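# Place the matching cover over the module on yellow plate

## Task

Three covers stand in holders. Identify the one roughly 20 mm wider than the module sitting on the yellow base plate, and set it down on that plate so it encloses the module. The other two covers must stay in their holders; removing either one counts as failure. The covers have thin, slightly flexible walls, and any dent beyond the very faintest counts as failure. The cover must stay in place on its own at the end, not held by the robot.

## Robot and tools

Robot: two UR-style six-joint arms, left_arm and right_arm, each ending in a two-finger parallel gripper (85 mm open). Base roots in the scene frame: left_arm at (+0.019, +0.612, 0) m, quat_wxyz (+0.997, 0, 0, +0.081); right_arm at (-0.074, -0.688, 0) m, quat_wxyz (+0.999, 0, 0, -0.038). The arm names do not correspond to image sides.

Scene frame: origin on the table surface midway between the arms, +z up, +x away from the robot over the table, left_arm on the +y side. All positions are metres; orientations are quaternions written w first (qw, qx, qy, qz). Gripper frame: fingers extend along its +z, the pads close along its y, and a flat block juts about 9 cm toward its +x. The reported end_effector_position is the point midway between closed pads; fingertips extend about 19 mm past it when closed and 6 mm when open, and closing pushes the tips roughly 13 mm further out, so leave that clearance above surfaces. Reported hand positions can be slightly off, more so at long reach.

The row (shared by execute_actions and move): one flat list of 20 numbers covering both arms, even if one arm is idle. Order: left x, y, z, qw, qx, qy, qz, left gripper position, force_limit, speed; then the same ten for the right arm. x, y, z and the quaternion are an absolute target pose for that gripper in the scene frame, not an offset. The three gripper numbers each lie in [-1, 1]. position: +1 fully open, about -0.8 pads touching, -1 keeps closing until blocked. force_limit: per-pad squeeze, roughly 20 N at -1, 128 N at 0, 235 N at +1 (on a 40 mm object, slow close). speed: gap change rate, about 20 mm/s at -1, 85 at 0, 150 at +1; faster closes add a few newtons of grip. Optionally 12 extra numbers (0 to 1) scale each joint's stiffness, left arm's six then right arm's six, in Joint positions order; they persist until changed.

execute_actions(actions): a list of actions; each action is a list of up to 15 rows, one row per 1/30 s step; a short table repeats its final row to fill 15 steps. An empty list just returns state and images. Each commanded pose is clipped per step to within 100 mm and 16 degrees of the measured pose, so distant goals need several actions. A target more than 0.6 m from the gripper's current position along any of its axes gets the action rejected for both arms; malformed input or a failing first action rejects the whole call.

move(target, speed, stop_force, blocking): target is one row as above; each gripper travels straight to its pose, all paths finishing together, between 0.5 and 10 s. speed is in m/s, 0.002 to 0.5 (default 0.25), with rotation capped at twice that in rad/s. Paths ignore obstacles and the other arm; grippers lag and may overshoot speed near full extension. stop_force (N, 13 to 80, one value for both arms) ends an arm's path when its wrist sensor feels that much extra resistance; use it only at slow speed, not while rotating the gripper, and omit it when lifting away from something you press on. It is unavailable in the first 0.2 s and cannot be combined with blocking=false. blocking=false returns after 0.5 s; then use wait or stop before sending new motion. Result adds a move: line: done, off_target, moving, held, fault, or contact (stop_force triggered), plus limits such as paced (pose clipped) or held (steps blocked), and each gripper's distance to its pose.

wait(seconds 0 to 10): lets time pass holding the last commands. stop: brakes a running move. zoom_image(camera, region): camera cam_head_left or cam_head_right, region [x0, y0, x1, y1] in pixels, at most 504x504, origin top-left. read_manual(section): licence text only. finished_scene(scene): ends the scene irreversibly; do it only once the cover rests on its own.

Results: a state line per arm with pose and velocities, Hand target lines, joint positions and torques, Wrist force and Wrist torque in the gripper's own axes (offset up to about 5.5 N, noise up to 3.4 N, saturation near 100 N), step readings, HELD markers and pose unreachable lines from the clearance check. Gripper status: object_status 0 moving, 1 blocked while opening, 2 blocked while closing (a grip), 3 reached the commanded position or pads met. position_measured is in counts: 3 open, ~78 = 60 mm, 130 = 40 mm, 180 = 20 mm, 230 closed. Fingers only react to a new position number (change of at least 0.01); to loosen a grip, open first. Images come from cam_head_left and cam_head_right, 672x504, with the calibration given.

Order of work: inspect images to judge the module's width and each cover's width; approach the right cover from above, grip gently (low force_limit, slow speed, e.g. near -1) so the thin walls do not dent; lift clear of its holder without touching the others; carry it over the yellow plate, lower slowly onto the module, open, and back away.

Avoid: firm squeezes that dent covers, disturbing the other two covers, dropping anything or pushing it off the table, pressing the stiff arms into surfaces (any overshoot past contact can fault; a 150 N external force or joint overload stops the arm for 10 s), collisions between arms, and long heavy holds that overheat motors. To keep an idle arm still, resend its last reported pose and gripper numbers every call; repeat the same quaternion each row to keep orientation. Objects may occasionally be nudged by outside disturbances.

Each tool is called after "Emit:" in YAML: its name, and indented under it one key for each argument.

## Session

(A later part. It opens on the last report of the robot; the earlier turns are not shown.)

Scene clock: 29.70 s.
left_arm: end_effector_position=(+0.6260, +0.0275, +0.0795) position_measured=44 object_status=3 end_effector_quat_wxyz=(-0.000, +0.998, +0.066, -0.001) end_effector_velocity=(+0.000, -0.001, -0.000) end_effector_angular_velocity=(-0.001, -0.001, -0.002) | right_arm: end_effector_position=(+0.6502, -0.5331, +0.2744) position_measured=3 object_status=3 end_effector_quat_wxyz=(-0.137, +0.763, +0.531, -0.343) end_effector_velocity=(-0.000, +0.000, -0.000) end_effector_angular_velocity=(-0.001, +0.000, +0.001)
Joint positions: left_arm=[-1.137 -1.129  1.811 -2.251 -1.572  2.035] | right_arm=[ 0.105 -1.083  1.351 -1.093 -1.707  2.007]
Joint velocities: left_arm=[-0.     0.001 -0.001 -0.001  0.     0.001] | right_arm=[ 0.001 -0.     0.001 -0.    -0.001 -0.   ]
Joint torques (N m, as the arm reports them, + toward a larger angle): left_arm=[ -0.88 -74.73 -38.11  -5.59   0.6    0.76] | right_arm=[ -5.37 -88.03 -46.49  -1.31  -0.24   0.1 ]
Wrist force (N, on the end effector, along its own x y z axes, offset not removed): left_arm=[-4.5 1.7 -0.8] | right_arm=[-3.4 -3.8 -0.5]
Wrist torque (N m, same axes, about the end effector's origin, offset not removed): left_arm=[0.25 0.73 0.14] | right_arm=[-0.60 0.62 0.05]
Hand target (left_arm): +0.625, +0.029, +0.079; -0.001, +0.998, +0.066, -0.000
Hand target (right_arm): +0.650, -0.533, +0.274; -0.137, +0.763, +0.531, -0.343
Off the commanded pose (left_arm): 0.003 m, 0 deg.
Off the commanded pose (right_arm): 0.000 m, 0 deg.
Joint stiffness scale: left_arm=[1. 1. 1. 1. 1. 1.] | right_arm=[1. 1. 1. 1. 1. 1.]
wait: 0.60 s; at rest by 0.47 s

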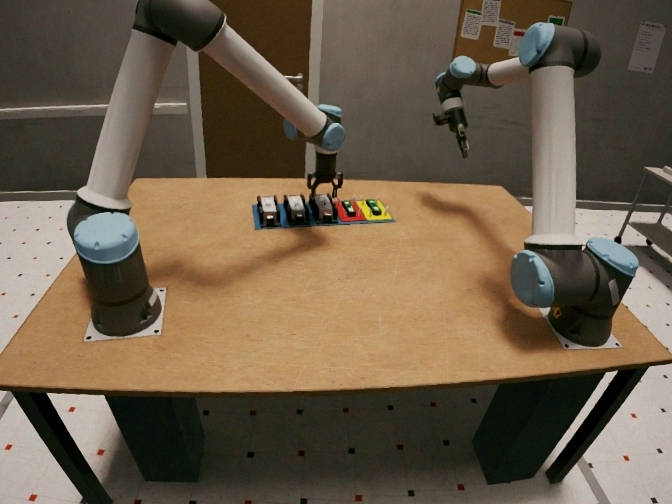

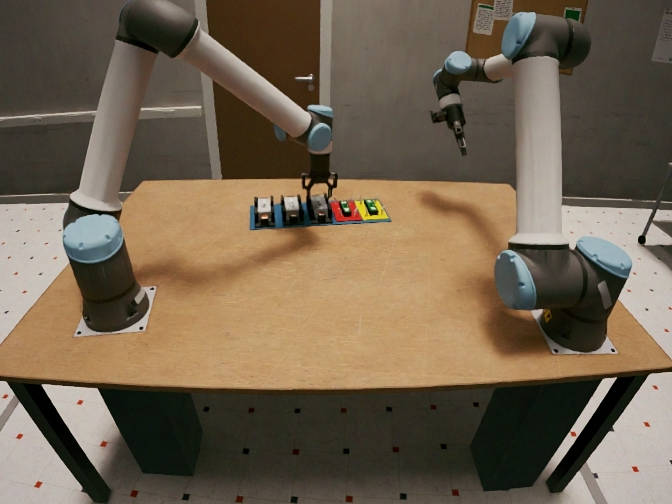

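Emit:
zoom_image:
  camera: "cam_head_left"
  region: [298, 172, 352, 226]

Emit:
zoom_image:
  camera: "cam_head_right"
  region: [293, 172, 347, 226]

Region (298, 172, 352, 226) of cam_head_left's 672x504 image, scaled by 9.333, with more detail than that image has.

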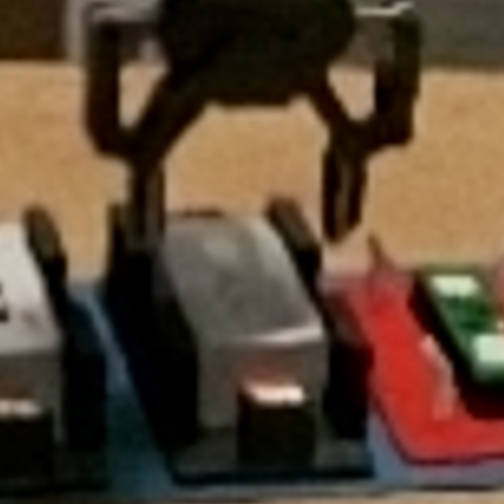

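Region (293, 172, 347, 226) of cam_head_right's 672x504 image, scaled by 9.333, with more detail than that image has.

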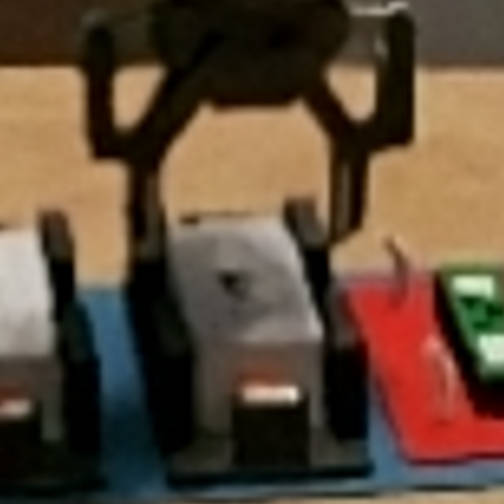

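Emit:
move:
  target: [0.625, 0.0315, 0.041, 0, 0.99786, 0.0654, 0, 0.68, -1, 1, 0.6502, -0.5331, 0.2744, -0.137, 0.763, 0.531, -0.343, 1, -1, 0]
  speed: 0.04
  stop_force: 13

Scene clock: 34.03 s.
left_arm: end_effector_position=(+0.6250, +0.0290, +0.0440) position_measured=44 object_status=3 end_effector_quat_wxyz=(+0.002, +0.998, +0.065, +0.000) end_effector_velocity=(+0.001, -0.002, +0.001) end_effector_angular_velocity=(-0.008, -0.003, -0.001) | right_arm: end_effector_position=(+0.6502, -0.5331, +0.2744) position_measured=3 object_status=3 end_effector_quat_wxyz=(-0.137, +0.763, +0.531, -0.343) end_effector_velocity=(+0.000, -0.000, -0.000) end_effector_angular_velocity=(+0.000, -0.000, -0.000)
Joint positions: left_arm=[-1.137 -1.094  1.837 -2.317 -1.572  2.037] | right_arm=[ 0.105 -1.083  1.351 -1.093 -1.707  2.007]
Joint velocities: left_arm=[ 0.     0.001 -0.001 -0.008 -0.002  0.002] | right_arm=[-0.     0.     0.    -0.001  0.     0.   ]
Joint torques (N m, as the arm reports them, + toward a larger angle): left_arm=[  1.45 -69.78 -36.45  -6.06   0.59   0.63] | right_arm=[ -1.29 -91.23 -45.66  -1.48  -0.36   0.33]
Wrist force (N, on the end effector, along its own x y z axes, offset not removed): left_arm=[-3.1 0.5 1.2] | right_arm=[-0.6 -1.2 0.0]
Wrist torque (N m, same axes, about the end effector's origin, offset not removed): left_arm=[0.07 0.54 0.10] | right_arm=[0.03 0.16 0.09]
Hand target (left_arm): +0.625, +0.031, +0.041; -0.000, +0.998, +0.065, -0.000
Hand target (right_arm): +0.650, -0.533, +0.274; -0.137, +0.763, +0.531, -0.343
Off the commanded pose (left_arm): 0.004 m, 0 deg.
Off the commanded pose (right_arm): 0.000 m, 0 deg.
Joint stiffness scale: left_arm=[1. 1. 1. 1. 1. 1.] | right_arm=[1. 1. 1. 1. 1. 1.]
move: off_target (left_arm)

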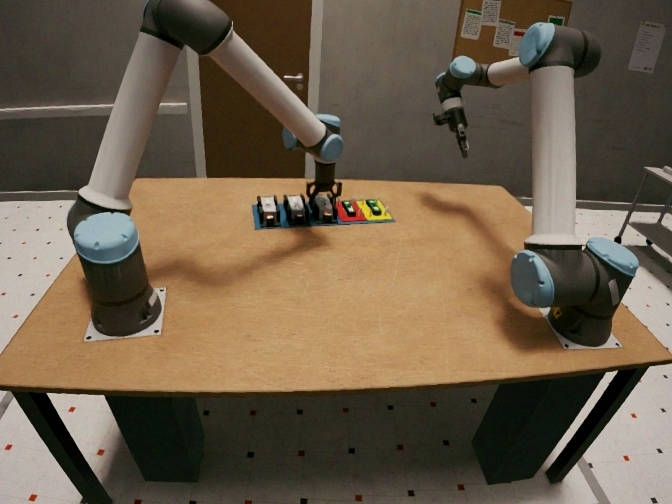

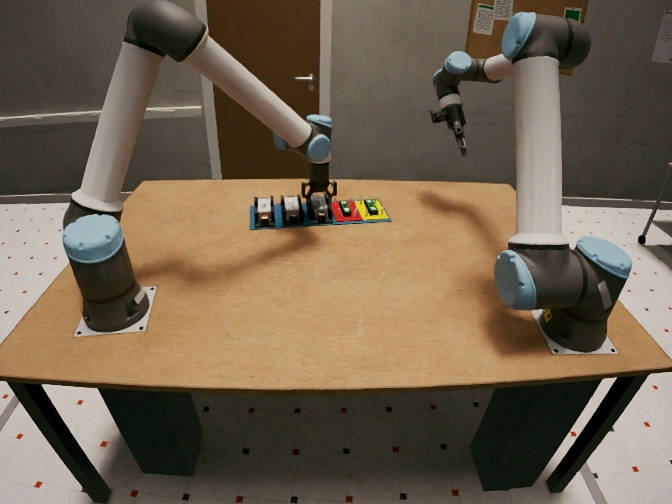

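Emit:
zoom_image:
  camera: "cam_head_left"
  region: [300, 180, 348, 228]

Emit:
zoom_image:
  camera: "cam_head_right"
  region: [295, 180, 343, 228]

Region (300, 180, 348, 228) of cam_head_left's 672x504 image, scaled by 10.500, with more detail than that image has.

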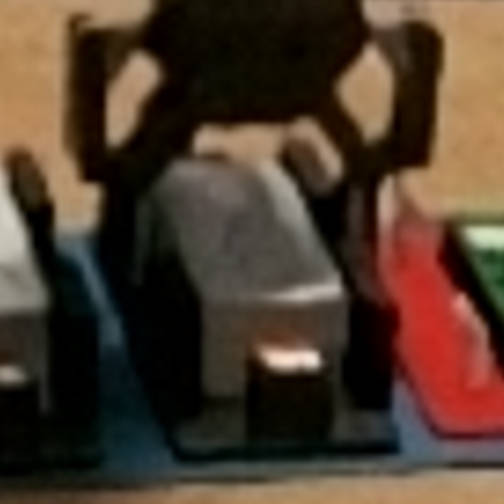

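Region (295, 180, 343, 228) of cam_head_right's 672x504 image, scaled by 10.500, with more detail than that image has.

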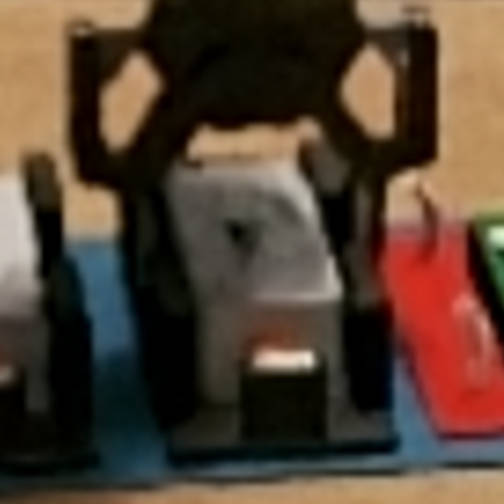

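Emit:
execute_actions:
  actions:
    - [[0.625,0.0315,0.041,0,0.99786,0.0654,0,0.45,-1,0,0.6502,-0.5331,0.2744,-0.137,0.763,0.531,-0.343,1,-1,0],[0.625,0.0315,0.041,0,0.99786,0.0654,0,0.45,-1,0,0.6502,-0.5331,0.2744,-0.137,0.763,0.531,-0.343,1,-1,0],[0.625,0.0315,0.041,0,0.99786,0.0654,0,0.45,-1,0,0.6502,-0.5331,0.2744,-0.137,0.763,0.531,-0.343,1,-1,0],[0.625,0.0315,0.041,0,0.99786,0.0654,0,0.45,-1,0,0.6502,-0.5331,0.2744,-0.137,0.763,0.531,-0.343,1,-1,0],[0.625,0.0315,0.041,0,0.99786,0.0654,0,0.45,-1,0,0.6502,-0.5331,0.2744,-0.137,0.763,0.531,-0.343,1,-1,0],[0.625,0.0315,0.041,0,0.99786,0.0654,0,0.45,-1,0,0.6502,-0.5331,0.2744,-0.137,0.763,0.531,-0.343,1,-1,0],[0.625,0.0315,0.041,0,0.99786,0.0654,0,0.36,-1,-1,0.6502,-0.5331,0.2744,-0.137,0.763,0.531,-0.343,1,-1,0]]

Scene clock: 35.77 s.
left_arm: end_effector_position=(+0.6252, +0.0287, +0.0441) position_measured=82 object_status=0 end_effector_quat_wxyz=(+0.002, +0.998, +0.065, +0.001) end_effector_velocity=(+0.000, -0.000, +0.001) end_effector_angular_velocity=(-0.001, -0.000, +0.000) | right_arm: end_effector_position=(+0.6502, -0.5331, +0.2744) position_measured=3 object_status=3 end_effector_quat_wxyz=(-0.137, +0.763, +0.531, -0.343) end_effector_velocity=(-0.000, +0.000, -0.001) end_effector_angular_velocity=(+0.000, +0.002, +0.000)
Joint positions: left_arm=[-1.137 -1.094  1.837 -2.318 -1.572  2.037] | right_arm=[ 0.105 -1.083  1.351 -1.093 -1.707  2.007]
Joint velocities: left_arm=[-0.    -0.001 -0.    -0.    -0.    -0.001] | right_arm=[0.001 0.001 0.    0.    0.    0.   ]
Joint torques (N m, as the arm reports them, + toward a larger angle): left_arm=[  0.62 -70.46 -36.77  -5.84   0.58   0.74] | right_arm=[ -5.21 -86.93 -46.76  -1.2   -0.27   0.44]
Wrist force (N, on the end effector, along its own x y z axes, offset not removed): left_arm=[-3.1 0.9 -2.4] | right_arm=[-2.1 -3.3 0.7]
Wrist torque (N m, same axes, about the end effector's origin, offset not removed): left_arm=[0.12 0.50 0.18] | right_arm=[-0.39 0.48 0.19]
Hand target (left_arm): +0.625, +0.031, +0.041; -0.000, +0.998, +0.065, -0.000
Hand target (right_arm): +0.650, -0.533, +0.274; -0.137, +0.763, +0.531, -0.343
Off the commanded pose (left_arm): 0.004 m, 0 deg.
Off the commanded pose (right_arm): 0.000 m, 0 deg.
Joint stiffness scale: left_arm=[1. 1. 1. 1. 1. 1.] | right_arm=[1. 1. 1. 1. 1. 1.]
Step readings (end_effector_position):
0: left_arm (+0.6252, +0.0287, +0.0441) | right_arm (+0.6502, -0.5331, +0.2744)
1: left_arm (+0.6252, +0.0287, +0.0441) | right_arm (+0.6502, -0.5331, +0.2744)
2: left_arm (+0.6252, +0.0287, +0.0441) | right_arm (+0.6502, -0.5331, +0.2744)
4: left_arm (+0.6252, +0.0287, +0.0441) | right_arm (+0.6502, -0.5331, +0.2744)
8: left_arm (+0.6252, +0.0287, +0.0441) | right_arm (+0.6502, -0.5331, +0.2744)
15: end_effector_position above

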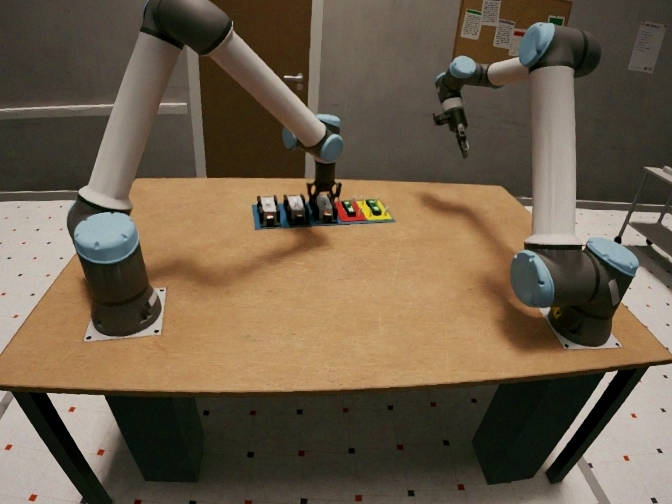

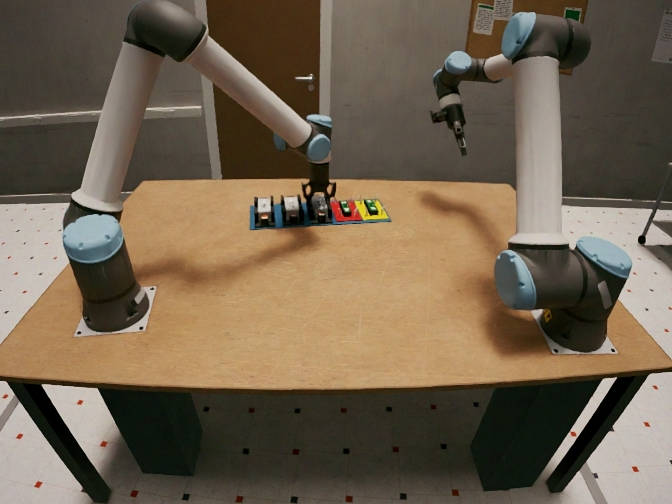

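Emit:
execute_actions:
  actions: []

Scene clock: 35.90 s.
left_arm: end_effector_position=(+0.6252, +0.0287, +0.0441) position_measured=84 object_status=0 end_effector_quat_wxyz=(+0.002, +0.998, +0.065, +0.001) end_effector_velocity=(+0.001, -0.001, +0.002) end_effector_angular_velocity=(-0.002, -0.001, +0.001) | right_arm: end_effector_position=(+0.6502, -0.5331, +0.2744) position_measured=3 object_status=3 end_effector_quat_wxyz=(-0.137, +0.763, +0.531, -0.343) end_effector_velocity=(+0.000, -0.001, -0.003) end_effector_angular_velocity=(-0.001, +0.003, -0.001)
Joint positions: left_arm=[-1.137 -1.094  1.837 -2.318 -1.572  2.037] | right_arm=[ 0.105 -1.083  1.351 -1.093 -1.707  2.007]
Joint velocities: left_arm=[ 0.    -0.001 -0.003  0.001 -0.    -0.001] | right_arm=[-0.001  0.003  0.001 -0.001 -0.001  0.   ]
Joint torques (N m, as the arm reports them, + toward a larger angle): left_arm=[  0.13 -70.24 -36.89  -5.76   0.47   0.7 ] | right_arm=[ -2.45 -88.02 -45.65  -1.86  -0.43  -0.13]
Wrist force (N, on the end effector, along its own x y z axes, offset not removed): left_arm=[-4.1 0.6 -1.9] | right_arm=[-1.9 -3.0 0.4]
Wrist torque (N m, same axes, about the end effector's origin, offset not removed): left_arm=[0.02 0.69 0.15] | right_arm=[-0.36 0.39 0.11]
Hand target (left_arm): +0.625, +0.031, +0.041; -0.000, +0.998, +0.065, -0.000
Hand target (right_arm): +0.650, -0.533, +0.274; -0.137, +0.763, +0.531, -0.343
Off the commanded pose (left_arm): 0.004 m, 0 deg.
Off the commanded pose (right_arm): 0.000 m, 0 deg.
Joint stiffness scale: left_arm=[1. 1. 1. 1. 1. 1.] | right_arm=[1. 1. 1. 1. 1. 1.]

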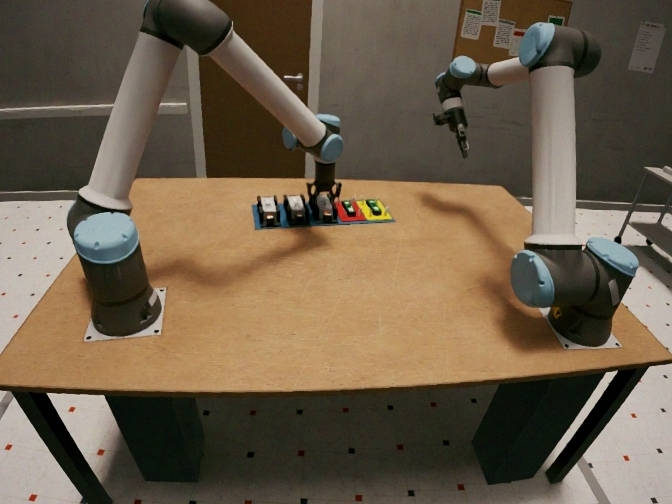

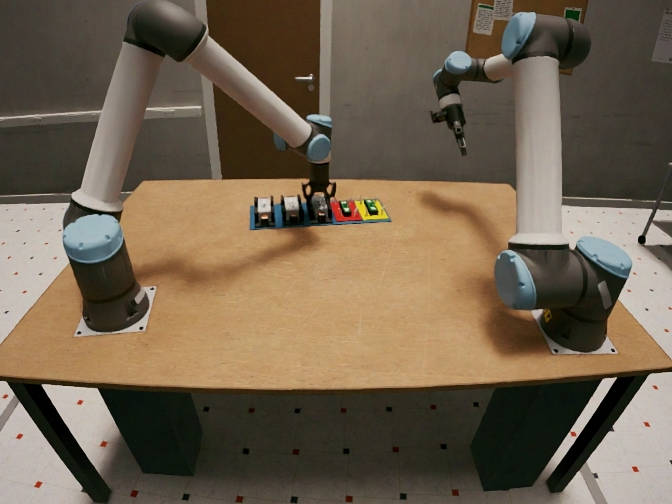

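Emit:
execute_actions:
  actions:
    - [[0.625,0.0315,0.041,0,0.99786,0.0654,0,0.305,-1,-1,0.6502,-0.5331,0.2744,-0.137,0.763,0.531,-0.343,1,-1,0]]

Scene clock: 38.23 s.
left_arm: end_effector_position=(+0.6252, +0.0287, +0.0441) position_measured=91 object_status=3 end_effector_quat_wxyz=(+0.002, +0.998, +0.065, +0.001) end_effector_velocity=(+0.001, -0.001, +0.000) end_effector_angular_velocity=(-0.000, -0.002, -0.000) | right_arm: end_effector_position=(+0.6502, -0.5331, +0.2744) position_measured=3 object_status=3 end_effector_quat_wxyz=(-0.137, +0.763, +0.531, -0.343) end_effector_velocity=(+0.001, -0.000, +0.001) end_effector_angular_velocity=(-0.000, -0.002, +0.000)
Joint positions: left_arm=[-1.137 -1.094  1.837 -2.318 -1.572  2.037] | right_arm=[ 0.105 -1.083  1.351 -1.093 -1.707  2.007]
Joint velocities: left_arm=[-0.     0.    -0.001 -0.     0.001  0.   ] | right_arm=[-0.    -0.    -0.001 -0.001 -0.001 -0.   ]
Joint torques (N m, as the arm reports them, + toward a larger angle): left_arm=[ -0.23 -71.23 -37.08  -6.03   0.59   0.58] | right_arm=[ -1.14 -89.63 -45.85  -1.41  -0.02  -0.3 ]
Wrist force (N, on the end effector, along its own x y z axes, offset not removed): left_arm=[-2.7 0.0 -1.2] | right_arm=[-3.1 -1.8 1.3]
Wrist torque (N m, same axes, about the end effector's origin, offset not removed): left_arm=[-0.03 0.42 0.16] | right_arm=[-0.12 0.65 0.19]
Hand target (left_arm): +0.625, +0.031, +0.041; -0.000, +0.998, +0.065, -0.000
Hand target (right_arm): +0.650, -0.533, +0.274; -0.137, +0.763, +0.531, -0.343
Off the commanded pose (left_arm): 0.004 m, 0 deg.
Off the commanded pose (right_arm): 0.000 m, 0 deg.
Joint stiffness scale: left_arm=[1. 1. 1. 1. 1. 1.] | right_arm=[1. 1. 1. 1. 1. 1.]
Step readings (end_effector_position):
0: left_arm (+0.6252, +0.0287, +0.0441) | right_arm (+0.6502, -0.5331, +0.2744)
1: left_arm (+0.6252, +0.0287, +0.0441) | right_arm (+0.6502, -0.5331, +0.2744)
2: left_arm (+0.6252, +0.0287, +0.0441) | right_arm (+0.6502, -0.5331, +0.2744)
4: left_arm (+0.6252, +0.0287, +0.0441) | right_arm (+0.6502, -0.5331, +0.2744)
8: left_arm (+0.6252, +0.0287, +0.0441) | right_arm (+0.6502, -0.5331, +0.2744)
15: end_effector_position above

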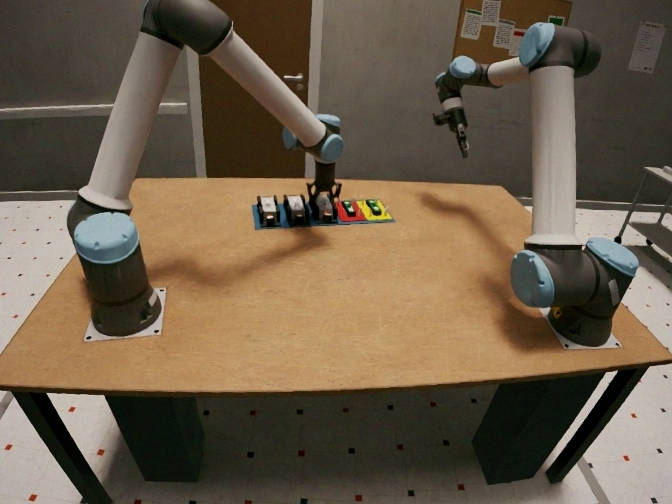

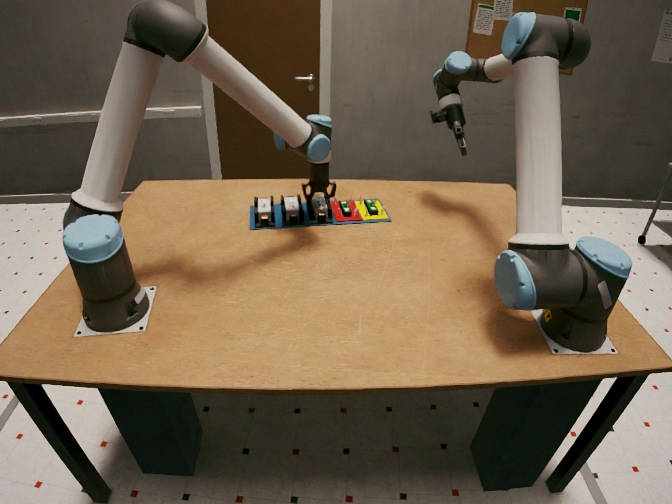

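Emit:
execute_actions:
  actions:
    - [[0.625,0.0315,0.041,0,0.99786,0.0654,0,-1,-1,-1,0.6502,-0.5331,0.2744,-0.137,0.763,0.531,-0.343,1,-1,0]]

Scene clock: 38.97 s.
left_arm: end_effector_position=(+0.6252, +0.0287, +0.0441) position_measured=101 object_status=2 end_effector_quat_wxyz=(+0.002, +0.998, +0.065, +0.001) end_effector_velocity=(+0.001, -0.000, -0.000) end_effector_angular_velocity=(+0.000, -0.001, +0.001) | right_arm: end_effector_position=(+0.6502, -0.5331, +0.2744) position_measured=3 object_status=3 end_effector_quat_wxyz=(-0.137, +0.763, +0.531, -0.343) end_effector_velocity=(-0.000, +0.001, +0.001) end_effector_angular_velocity=(-0.000, -0.002, +0.001)
Joint positions: left_arm=[-1.137 -1.094  1.837 -2.318 -1.572  2.037] | right_arm=[ 0.105 -1.083  1.351 -1.093 -1.707  2.007]
Joint velocities: left_arm=[ 0.     0.001 -0.001  0.     0.001 -0.001] | right_arm=[ 0.001 -0.001  0.    -0.001 -0.     0.   ]
Joint torques (N m, as the arm reports them, + toward a larger angle): left_arm=[  1.84 -71.55 -36.34  -5.61   0.57   0.86] | right_arm=[ -0.61 -88.77 -46.14  -1.44  -0.6   -0.12]
Wrist force (N, on the end effector, along its own x y z axes, offset not removed): left_arm=[-6.0 -4.5 -5.4] | right_arm=[-0.1 -2.7 1.7]
Wrist torque (N m, same axes, about the end effector's origin, offset not removed): left_arm=[-0.48 0.88 0.13] | right_arm=[-0.23 0.20 0.11]
Hand target (left_arm): +0.625, +0.031, +0.041; -0.000, +0.998, +0.065, -0.000
Hand target (right_arm): +0.650, -0.533, +0.274; -0.137, +0.763, +0.531, -0.343
Off the commanded pose (left_arm): 0.004 m, 0 deg.
Off the commanded pose (right_arm): 0.000 m, 0 deg.
Joint stiffness scale: left_arm=[1. 1. 1. 1. 1. 1.] | right_arm=[1. 1. 1. 1. 1. 1.]
Step readings (end_effector_position):
0: left_arm (+0.6252, +0.0287, +0.0441) | right_arm (+0.6502, -0.5331, +0.2744)
1: left_arm (+0.6252, +0.0287, +0.0441) | right_arm (+0.6502, -0.5331, +0.2744)
2: left_arm (+0.6252, +0.0287, +0.0441) | right_arm (+0.6502, -0.5331, +0.2744)
4: left_arm (+0.6252, +0.0287, +0.0441) | right_arm (+0.6502, -0.5331, +0.2744)
8: left_arm (+0.6252, +0.0287, +0.0441) | right_arm (+0.6502, -0.5331, +0.2744)
15: end_effector_position above

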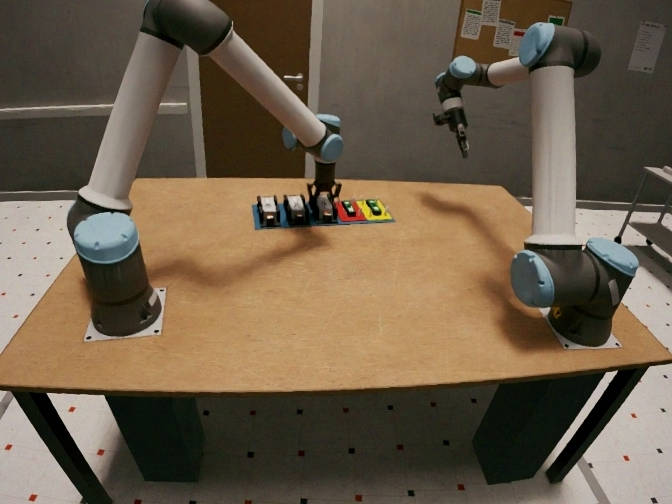

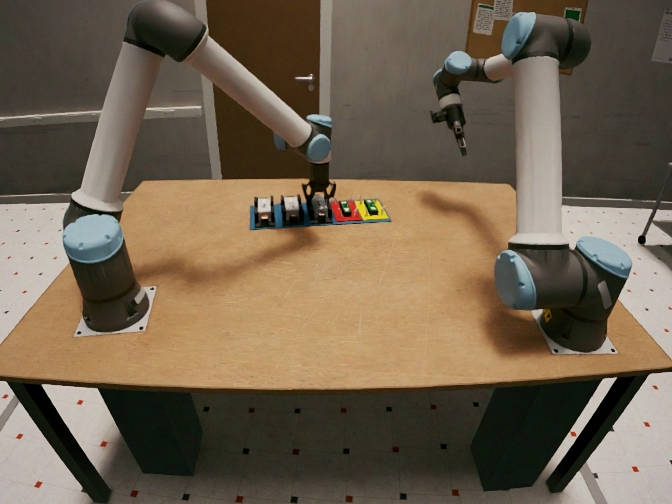

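Emit:
execute_actions:
  actions:
    - [[0.6253,0.0306,0.0422,0.0007,0.99786,0.0654,0.0004,-1,-1,-1,0.6502,-0.5331,0.2744,-0.137,0.763,0.531,-0.343,1,-1,0],[0.6256,0.0297,0.0435,0.0014,0.99786,0.0654,0.0008,-1,-1,-1,0.6502,-0.5331,0.2744,-0.137,0.763,0.531,-0.343,1,-1,0],[0.6259,0.0288,0.0447,0.0022,0.99786,0.0654,0.0013,-1,-1,-1,0.6502,-0.5331,0.2744,-0.137,0.763,0.531,-0.343,1,-1,0],[0.6262,0.0279,0.0460,0.0029,0.99786,0.0654,0.0017,-1,-1,-1,0.6502,-0.5331,0.2744,-0.137,0.763,0.531,-0.343,1,-1,0],[0.6265,0.0270,0.0472,0.0036,0.99786,0.0654,0.0021,-1,-1,-1,0.6502,-0.5331,0.2744,-0.137,0.763,0.531,-0.343,1,-1,0],[0.6265,0.0270,0.0480,0.0036,0.99786,0.0654,0.0021,-1,-1,-1,0.6502,-0.5331,0.2744,-0.137,0.763,0.531,-0.343,1,-1,0],[0.6265,0.0270,0.0488,0.0036,0.99786,0.0654,0.0021,-1,-1,-1,0.6502,-0.5331,0.2744,-0.137,0.763,0.531,-0.343,1,-1,0],[0.6265,0.0270,0.0496,0.0036,0.99786,0.0654,0.0021,-1,-1,-1,0.6502,-0.5331,0.2744,-0.137,0.763,0.531,-0.343,1,-1,0],[0.6265,0.0270,0.0504,0.0036,0.99786,0.0654,0.0021,-1,-1,-1,0.6502,-0.5331,0.2744,-0.137,0.763,0.531,-0.343,1,-1,0],[0.6265,0.0270,0.0512,0.0036,0.99786,0.0654,0.0021,-1,-1,-1,0.6502,-0.5331,0.2744,-0.137,0.763,0.531,-0.343,1,-1,0],[0.6265,0.0270,0.0520,0.0036,0.99786,0.0654,0.0021,-1,-1,-1,0.6502,-0.5331,0.2744,-0.137,0.763,0.531,-0.343,1,-1,0],[0.6265,0.0270,0.0528,0.0036,0.99786,0.0654,0.0021,-1,-1,-1,0.6502,-0.5331,0.2744,-0.137,0.763,0.531,-0.343,1,-1,0],[0.6265,0.0270,0.0536,0.0036,0.99786,0.0654,0.0021,-1,-1,-1,0.6502,-0.5331,0.2744,-0.137,0.763,0.531,-0.343,1,-1,0],[0.6265,0.0270,0.0544,0.0036,0.99786,0.0654,0.0021,-1,-1,-1,0.6502,-0.5331,0.2744,-0.137,0.763,0.531,-0.343,1,-1,0],[0.6265,0.0270,0.0552,0.0036,0.99786,0.0654,0.0021,-1,-1,-1,0.6502,-0.5331,0.2744,-0.137,0.763,0.531,-0.343,1,-1,0]]

Emit:
wait:
  seconds: 0.5

Scene clock: 42.83 s.
left_arm: end_effector_position=(+0.6250, +0.0290, +0.0446) position_measured=102 object_status=2 end_effector_quat_wxyz=(+0.001, +0.998, +0.065, +0.000) end_effector_velocity=(+0.001, +0.000, +0.006) end_effector_angular_velocity=(+0.010, +0.006, +0.001) | right_arm: end_effector_position=(+0.6502, -0.5331, +0.2744) position_measured=3 object_status=3 end_effector_quat_wxyz=(-0.137, +0.763, +0.531, -0.343) end_effector_velocity=(-0.000, -0.000, +0.001) end_effector_angular_velocity=(+0.000, -0.002, -0.001)
Joint positions: left_arm=[-1.137 -1.094  1.836 -2.314 -1.572  2.037] | right_arm=[ 0.105 -1.083  1.351 -1.093 -1.707  2.007]
Joint velocities: left_arm=[ 0.    -0.003 -0.012  0.027  0.    -0.001] | right_arm=[-0.001 -0.002 -0.     0.     0.     0.   ]
Joint torques (N m, as the arm reports them, + toward a larger angle): left_arm=[ -2.94 -81.9  -43.84  -3.22   0.46  -0.17] | right_arm=[ -2.88 -87.39 -45.53  -1.52  -0.32   0.47]
Wrist force (N, on the end effector, along its own x y z axes, offset not removed): left_arm=[1.0 7.4 7.1] | right_arm=[0.6 -2.4 1.2]
Wrist torque (N m, same axes, about the end effector's origin, offset not removed): left_arm=[0.15 -0.02 0.10] | right_arm=[-0.25 -0.09 0.11]
Hand target (left_arm): +0.626, +0.027, +0.055; +0.004, +0.998, +0.065, +0.002
Hand target (right_arm): +0.650, -0.533, +0.274; -0.137, +0.763, +0.531, -0.343
Off the commanded pose (left_arm): 0.011 m, 0 deg.
Off the commanded pose (right_arm): 0.000 m, 0 deg.
Joint stiffness scale: left_arm=[1. 1. 1. 1. 1. 1.] | right_arm=[1. 1. 1. 1. 1. 1.]
Step readings (end_effector_position):
0: left_arm (+0.6252, +0.0287, +0.0441) | right_arm (+0.6502, -0.5331, +0.2744)
1: left_arm (+0.6252, +0.0287, +0.0441) | right_arm (+0.6502, -0.5331, +0.2744)
2: left_arm (+0.6252, +0.0287, +0.0441) | right_arm (+0.6502, -0.5331, +0.2744)
4: left_arm (+0.6252, +0.0287, +0.0442) | right_arm (+0.6502, -0.5331, +0.2744)
8: left_arm (+0.6252, +0.0287, +0.0443) | right_arm (+0.6502, -0.5331, +0.2744)
15: end_effector_position above

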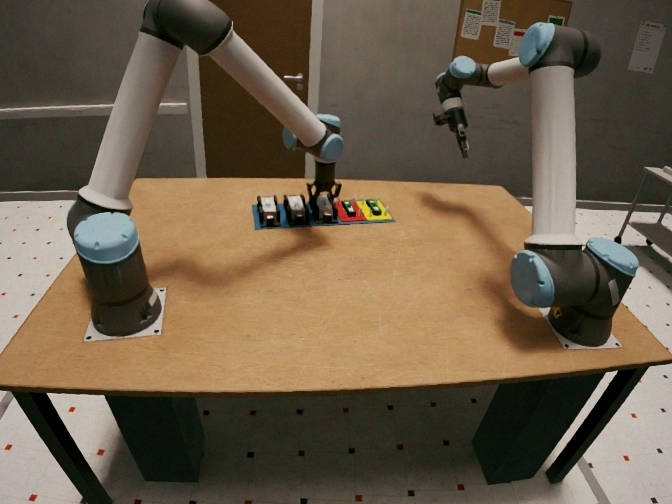

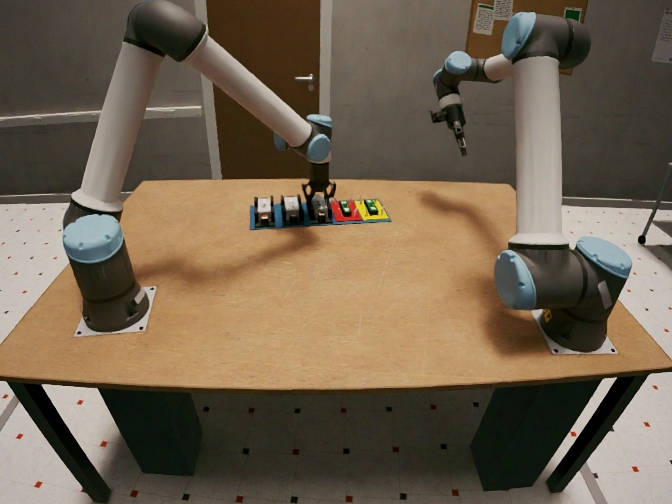

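Scene clock: 43.33 s.
left_arm: end_effector_position=(+0.6248, +0.0289, +0.0490) position_measured=102 object_status=2 end_effector_quat_wxyz=(+0.001, +0.998, +0.065, +0.000) end_effector_velocity=(+0.001, -0.000, -0.001) end_effector_angular_velocity=(+0.001, +0.001, +0.001) | right_arm: end_effector_position=(+0.6502, -0.5331, +0.2744) position_measured=3 object_status=3 end_effector_quat_wxyz=(-0.137, +0.763, +0.531, -0.343) end_effector_velocity=(+0.001, -0.001, +0.000) end_effector_angular_velocity=(-0.000, -0.001, -0.001)
Joint positions: left_arm=[-1.137 -1.099  1.834 -2.307 -1.572  2.036] | right_arm=[ 0.105 -1.083  1.351 -1.093 -1.707  2.007]
Joint velocities: left_arm=[ 0.001  0.003 -0.002  0.001 -0.    -0.   ] | right_arm=[-0.001  0.    -0.001 -0.    -0.001 -0.   ]
Joint torques (N m, as the arm reports them, + toward a larger angle): left_arm=[ -1.75 -80.25 -43.77  -3.64   0.63   0.03] | right_arm=[ -1.04 -91.84 -45.73  -1.62   0.02  -0.42]
Wrist force (N, on the end effector, along its own x y z axes, offset not removed): left_arm=[-2.7 5.2 4.8] | right_arm=[-3.0 -1.6 0.6]
Wrist torque (N m, same axes, about the end effector's origin, offset not removed): left_arm=[-0.08 0.44 0.09] | right_arm=[-0.13 0.65 0.21]
Hand target (left_arm): +0.626, +0.027, +0.055; +0.004, +0.998, +0.065, +0.002
Hand target (right_arm): +0.650, -0.533, +0.274; -0.137, +0.763, +0.531, -0.343
Off the commanded pose (left_arm): 0.007 m, 0 deg.
Off the commanded pose (right_arm): 0.000 m, 0 deg.
Joint stiffness scale: left_arm=[1. 1. 1. 1. 1. 1.] | right_arm=[1. 1. 1. 1. 1. 1.]
wait: 0.50 s; at rest by 0.40 s

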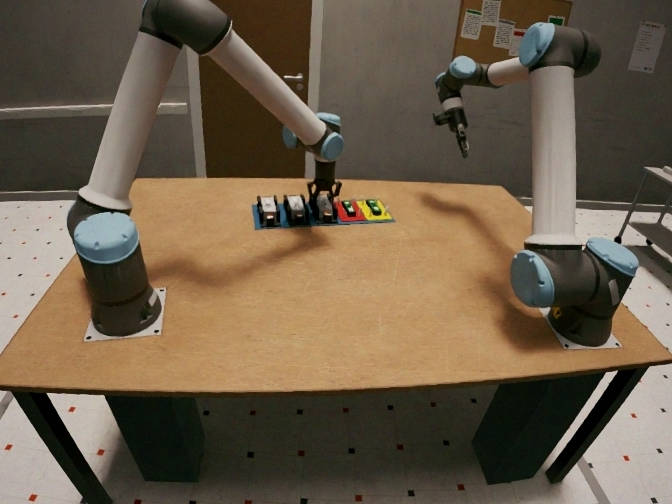

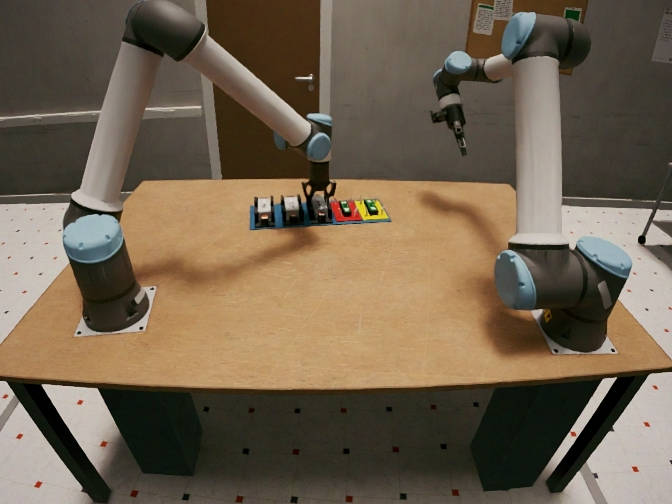

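Emit:
zoom_image:
  camera: "cam_head_left"
  region: [300, 180, 348, 228]

Emit:
zoom_image:
  camera: "cam_head_right"
  region: [295, 180, 343, 228]

Region (300, 180, 348, 228) of cam_head_left's 672x504 image, scaled by 10.500, with more detail than that image has.

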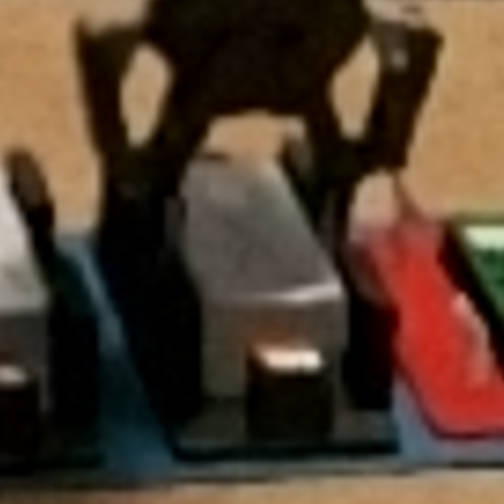

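Region (295, 180, 343, 228) of cam_head_right's 672x504 image, scaled by 10.500, with more detail than that image has.

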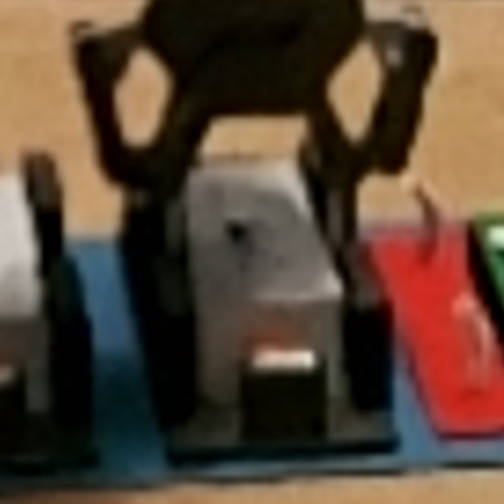

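Emit:
execute_actions:
  actions:
    - [[0.6256,0.0280,0.0520,0.002,0.99786,0.0654,0.0012,-1,-1,-1,0.6502,-0.5331,0.2744,-0.137,0.763,0.531,-0.343,1,-1,0],[0.6248,0.0289,0.0490,0.0005,0.99786,0.0654,0.0003,-1,-1,-1,0.6502,-0.5331,0.2744,-0.137,0.763,0.531,-0.343,1,-1,0],[0.6248,0.0289,0.0490,0.0005,0.99786,0.0654,0.0003,-1,-1,-1,0.6502,-0.5331,0.2744,-0.137,0.763,0.531,-0.343,1,-1,0],[0.6244,0.0295,0.0480,0.0003,0.99786,0.0654,0.0002,0.45,-1,0,0.6502,-0.5331,0.2744,-0.137,0.763,0.531,-0.343,1,-1,0],[0.6240,0.0302,0.0470,0.0002,0.99786,0.0654,0.0001,0.45,-1,0,0.6502,-0.5331,0.2744,-0.137,0.763,0.531,-0.343,1,-1,0],[0.6237,0.0308,0.0460,0,0.99786,0.0654,0,0.45,-1,0,0.6502,-0.5331,0.2744,-0.137,0.763,0.531,-0.343,1,-1,0],[0.6237,0.0308,0.0452,0,0.99786,0.0654,0,0.45,-1,0,0.6502,-0.5331,0.2744,-0.137,0.763,0.531,-0.343,1,-1,0],[0.6237,0.0308,0.0444,0,0.99786,0.0654,0,0.45,-1,0,0.6502,-0.5331,0.2744,-0.137,0.763,0.531,-0.343,1,-1,0],[0.6237,0.0308,0.0436,0,0.99786,0.0654,0,0.45,-1,0,0.6502,-0.5331,0.2744,-0.137,0.763,0.531,-0.343,1,-1,0],[0.6237,0.0308,0.0428,0,0.99786,0.0654,0,0.45,-1,0,0.6502,-0.5331,0.2744,-0.137,0.763,0.531,-0.343,1,-1,0],[0.6237,0.0308,0.0420,0,0.99786,0.0654,0,0.45,-1,0,0.6502,-0.5331,0.2744,-0.137,0.763,0.531,-0.343,1,-1,0],[0.6237,0.0308,0.0412,0,0.99786,0.0654,0,0.45,-1,0,0.6502,-0.5331,0.2744,-0.137,0.763,0.531,-0.343,1,-1,0],[0.6237,0.0308,0.0405,0,0.99786,0.0654,0,0.45,-1,0,0.6502,-0.5331,0.2744,-0.137,0.763,0.531,-0.343,1,-1,0],[0.6237,0.0308,0.0400,0,0.99786,0.0654,0,0.45,-1,0,0.6502,-0.5331,0.2744,-0.137,0.763,0.531,-0.343,1,-1,0]]
    - [[0.6237,0.0308,0.0400,0,0.99786,0.0654,0,0.45,-1,0,0.6502,-0.5331,0.2744,-0.137,0.763,0.531,-0.343,1,-1,0],[0.6237,0.0308,0.0400,0,0.99786,0.0654,0,0.45,-1,0,0.6502,-0.5331,0.2744,-0.137,0.763,0.531,-0.343,1,-1,0],[0.6237,0.0308,0.0400,0,0.99786,0.0654,0,0.45,-1,0,0.6502,-0.5331,0.2744,-0.137,0.763,0.531,-0.343,1,-1,0],[0.6237,0.0308,0.0400,0,0.99786,0.0654,0,0.45,-1,0,0.6502,-0.5331,0.2744,-0.137,0.763,0.531,-0.343,1,-1,0],[0.6237,0.0308,0.0400,0,0.99786,0.0654,0,0.45,-1,0,0.6502,-0.5331,0.2744,-0.137,0.763,0.531,-0.343,1,-1,0],[0.6237,0.0308,0.0400,0,0.99786,0.0654,0,0.45,-1,0,0.6502,-0.5331,0.2744,-0.137,0.763,0.531,-0.343,1,-1,0],[0.6237,0.0308,0.0400,0,0.99786,0.0654,0,0.45,-1,0,0.6502,-0.5331,0.2744,-0.137,0.763,0.531,-0.343,1,-1,0],[0.6237,0.0308,0.0400,0,0.99786,0.0654,0,0.34,-1,-0.5,0.6502,-0.5331,0.2744,-0.137,0.763,0.531,-0.343,1,-1,0]]

Scene clock: 52.50 s.
left_arm: end_effector_position=(+0.6247, +0.0290, +0.0431) position_measured=85 object_status=0 end_effector_quat_wxyz=(+0.002, +0.998, +0.065, +0.001) end_effector_velocity=(+0.001, -0.001, +0.003) end_effector_angular_velocity=(-0.003, -0.003, -0.002) | right_arm: end_effector_position=(+0.6502, -0.5331, +0.2744) position_measured=3 object_status=3 end_effector_quat_wxyz=(-0.137, +0.763, +0.531, -0.343) end_effector_velocity=(-0.000, -0.000, -0.001) end_effector_angular_velocity=(-0.001, +0.002, +0.000)
Joint positions: left_arm=[-1.137 -1.093  1.838 -2.319 -1.572  2.036] | right_arm=[ 0.105 -1.083  1.351 -1.093 -1.707  2.007]
Joint velocities: left_arm=[-0.    -0.002 -0.001 -0.001  0.001  0.002] | right_arm=[-0.     0.     0.001  0.    -0.001 -0.   ]
Joint torques (N m, as the arm reports them, + toward a larger angle): left_arm=[ -0.47 -70.5  -36.18  -5.79   0.65   0.02] | right_arm=[ -0.68 -86.06 -46.09  -1.78  -0.12  -0.12]
Wrist force (N, on the end effector, along its own x y z axes, offset not removed): left_arm=[-1.8 0.7 0.1] | right_arm=[-1.0 -2.1 1.3]
Wrist torque (N m, same axes, about the end effector's origin, offset not removed): left_arm=[0.03 0.22 0.09] | right_arm=[-0.23 0.23 0.07]
Hand target (left_arm): +0.624, +0.031, +0.040; -0.000, +0.998, +0.065, -0.000
Hand target (right_arm): +0.650, -0.533, +0.274; -0.137, +0.763, +0.531, -0.343
Off the commanded pose (left_arm): 0.004 m, 0 deg.
Off the commanded pose (right_arm): 0.000 m, 0 deg.
Joint stiffness scale: left_arm=[1. 1. 1. 1. 1. 1.] | right_arm=[1. 1. 1. 1. 1. 1.]
Step readings (end_effector_position; steps 1 to 15: 1st action; 16 to 30: 2nd action):
0: left_arm (+0.6248, +0.0289, +0.0490) | right_arm (+0.6502, -0.5331, +0.2744)
1: left_arm (+0.6248, +0.0289, +0.0490) | right_arm (+0.6502, -0.5331, +0.2744)
2: left_arm (+0.6248, +0.0289, +0.0490) | right_arm (+0.6502, -0.5331, +0.2744)
4: left_arm (+0.6248, +0.0289, +0.0490) | right_arm (+0.6502, -0.5331, +0.2744)
8: left_arm (+0.6248, +0.0289, +0.0490) | right_arm (+0.6502, -0.5331, +0.2744)
15: left_arm (+0.6254, +0.0281, +0.0486) | right_arm (+0.6502, -0.5331, +0.2744)
16: left_arm (+0.6253, +0.0281, +0.0481) | right_arm (+0.6502, -0.5331, +0.2744)
17: left_arm (+0.6253, +0.0282, +0.0474) | right_arm (+0.6502, -0.5331, +0.2744)
19: left_arm (+0.6251, +0.0285, +0.0458) | right_arm (+0.6502, -0.5331, +0.2744)
23: left_arm (+0.6247, +0.0290, +0.0434) | right_arm (+0.6502, -0.5331, +0.2744)
30: end_effector_position above

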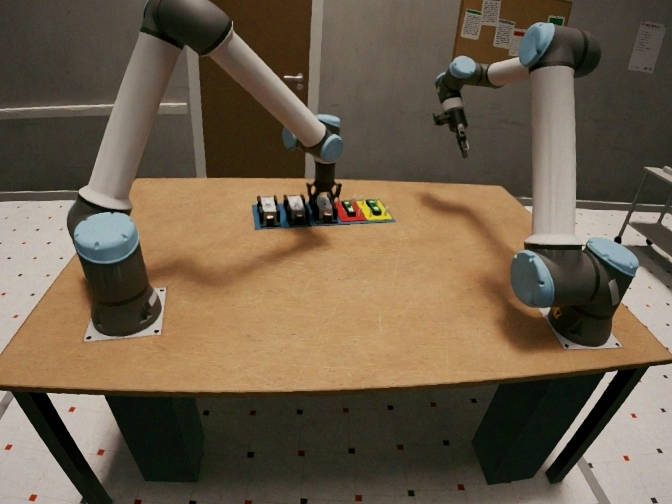

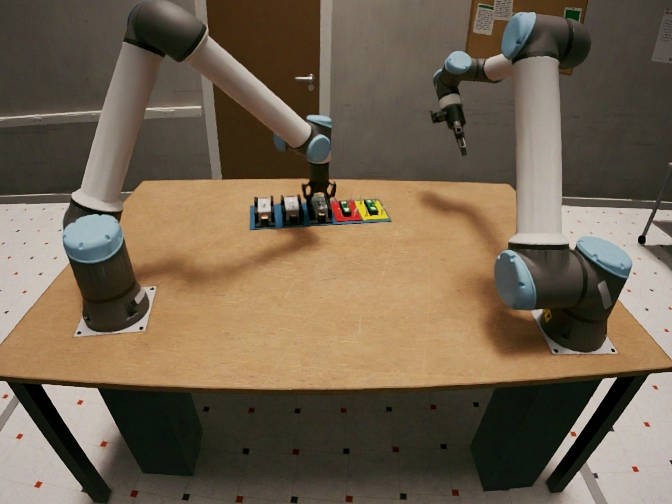

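Emit:
execute_actions:
  actions:
    - [[0.6242,0.0299,0.0416,0.0008,0.99786,0.0654,0.0005,-1,-0.9,-1,0.6502,-0.5331,0.2744,-0.137,0.763,0.531,-0.343,1,-1,0],[0.6248,0.0289,0.0431,0.0016,0.99786,0.0654,0.001,-1,-0.9,-1,0.6502,-0.5331,0.2744,-0.137,0.763,0.531,-0.343,1,-1,0]]

Emit:
wait:
  seconds: 0.3

Scene clock: 53.33 s.
left_arm: end_effector_position=(+0.6249, +0.0287, +0.0437) position_measured=105 object_status=0 end_effector_quat_wxyz=(+0.002, +0.998, +0.065, +0.001) end_effector_velocity=(-0.000, -0.000, +0.001) end_effector_angular_velocity=(-0.001, +0.001, -0.001) | right_arm: end_effector_position=(+0.6502, -0.5331, +0.2744) position_measured=3 object_status=3 end_effector_quat_wxyz=(-0.137, +0.763, +0.531, -0.343) end_effector_velocity=(+0.000, -0.001, -0.001) end_effector_angular_velocity=(-0.000, +0.001, -0.001)
Joint positions: left_arm=[-1.137 -1.094  1.838 -2.32  -1.572  2.036] | right_arm=[ 0.105 -1.083  1.351 -1.093 -1.707  2.007]
Joint velocities: left_arm=[ 0.    -0.001 -0.     0.001 -0.001  0.001] | right_arm=[-0.001  0.001 -0.     0.    -0.     0.   ]
Joint torques (N m, as the arm reports them, + toward a larger angle): left_arm=[ -1.11 -72.78 -40.03  -4.78   0.77  -0.1 ] | right_arm=[ -0.09 -86.81 -45.41  -1.51  -0.46   0.7 ]
Wrist force (N, on the end effector, along its own x y z axes, offset not removed): left_arm=[-2.1 2.5 -5.1] | right_arm=[-1.1 0.2 0.5]
Wrist torque (N m, same axes, about the end effector's origin, offset not removed): left_arm=[0.33 0.16 0.11] | right_arm=[0.14 0.28 0.08]
Hand target (left_arm): +0.625, +0.029, +0.043; +0.002, +0.998, +0.065, +0.001
Hand target (right_arm): +0.650, -0.533, +0.274; -0.137, +0.763, +0.531, -0.343
Off the commanded pose (left_arm): 0.001 m, 0 deg.
Off the commanded pose (right_arm): 0.000 m, 0 deg.
Joint stiffness scale: left_arm=[1. 1. 1. 1. 1. 1.] | right_arm=[1. 1. 1. 1. 1. 1.]
Step readings (end_effector_position):
0: left_arm (+0.6248, +0.0290, +0.0432) | right_arm (+0.6502, -0.5331, +0.2744)
1: left_arm (+0.6248, +0.0290, +0.0432) | right_arm (+0.6502, -0.5331, +0.2744)
2: left_arm (+0.6248, +0.0290, +0.0432) | right_arm (+0.6502, -0.5331, +0.2744)
4: left_arm (+0.6248, +0.0290, +0.0432) | right_arm (+0.6502, -0.5331, +0.2744)
8: left_arm (+0.6248, +0.0289, +0.0432) | right_arm (+0.6502, -0.5331, +0.2744)
15: end_effector_position above

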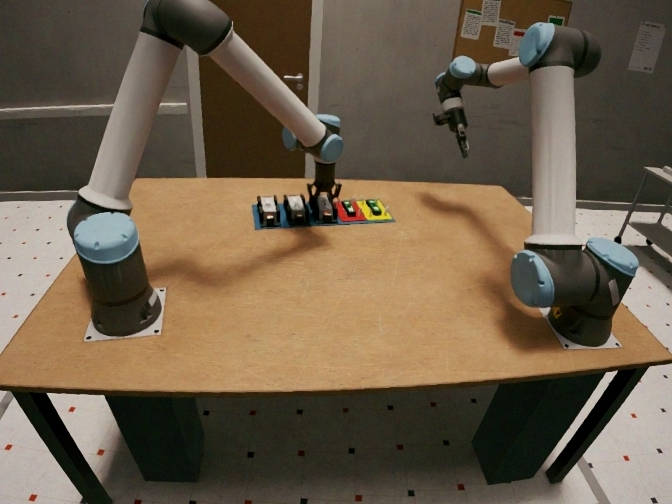

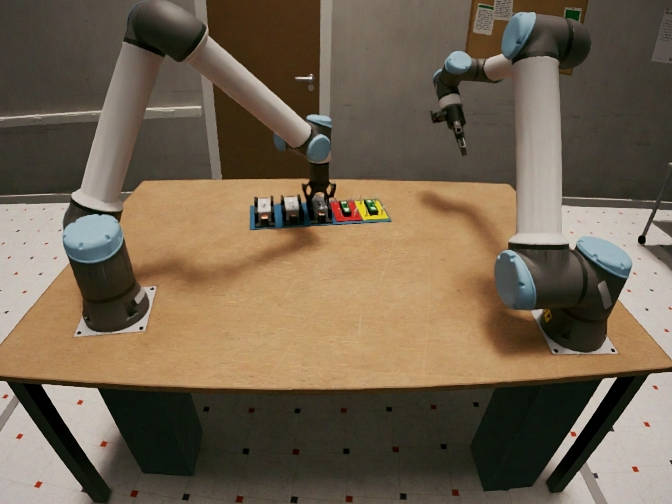

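Scene clock: 53.63 s.
left_arm: end_effector_position=(+0.6249, +0.0287, +0.0437) position_measured=106 object_status=2 end_effector_quat_wxyz=(+0.002, +0.998, +0.065, +0.001) end_effector_velocity=(+0.000, -0.000, +0.000) end_effector_angular_velocity=(-0.001, -0.001, -0.000) | right_arm: end_effector_position=(+0.6502, -0.5331, +0.2744) position_measured=3 object_status=3 end_effector_quat_wxyz=(-0.137, +0.763, +0.531, -0.343) end_effector_velocity=(-0.000, -0.000, -0.001) end_effector_angular_velocity=(+0.000, +0.002, -0.000)
Joint positions: left_arm=[-1.137 -1.094  1.838 -2.32  -1.572  2.036] | right_arm=[ 0.105 -1.083  1.351 -1.093 -1.707  2.007]
Joint velocities: left_arm=[-0.     0.    -0.001 -0.     0.     0.   ] | right_arm=[-0.     0.001  0.001  0.     0.    -0.   ]
Joint torques (N m, as the arm reports them, + toward a larger angle): left_arm=[ -1.87 -73.12 -39.27  -4.66   0.55  -0.09] | right_arm=[ -3.75 -87.58 -44.48  -1.53  -0.09   0.02]
Wrist force (N, on the end effector, along its own x y z axes, offset not removed): left_arm=[-0.6 0.8 -6.4] | right_arm=[-3.5 -3.0 2.1]
Wrist torque (N m, same axes, about the end effector's origin, offset not removed): left_arm=[0.13 -0.07 0.17] | right_arm=[-0.40 0.71 0.06]
Hand target (left_arm): +0.625, +0.029, +0.043; +0.002, +0.998, +0.065, +0.001
Hand target (right_arm): +0.650, -0.533, +0.274; -0.137, +0.763, +0.531, -0.343
Off the commanded pose (left_arm): 0.001 m, 0 deg.
Off the commanded pose (right_arm): 0.000 m, 0 deg.
Joint stiffness scale: left_arm=[1. 1. 1. 1. 1. 1.] | right_arm=[1. 1. 1. 1. 1. 1.]
wait: 0.30 s; at rest by 0.17 s

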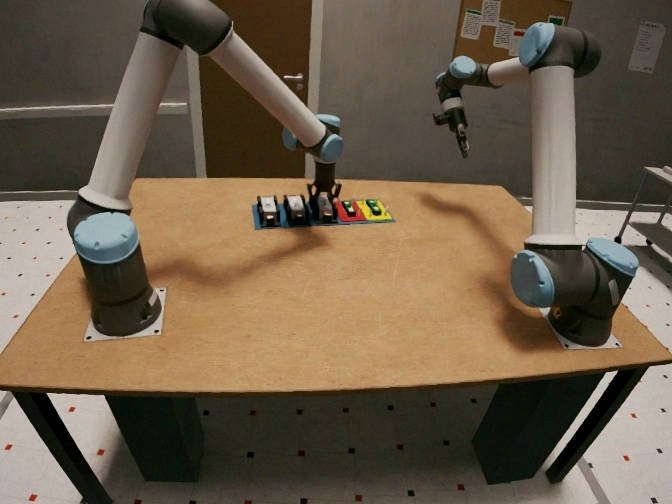

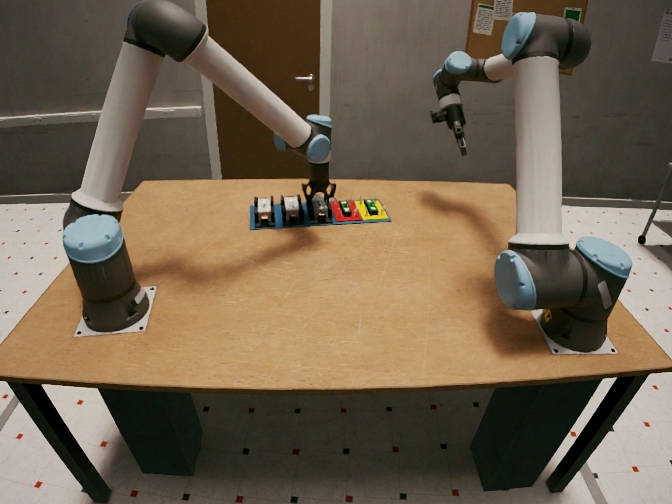

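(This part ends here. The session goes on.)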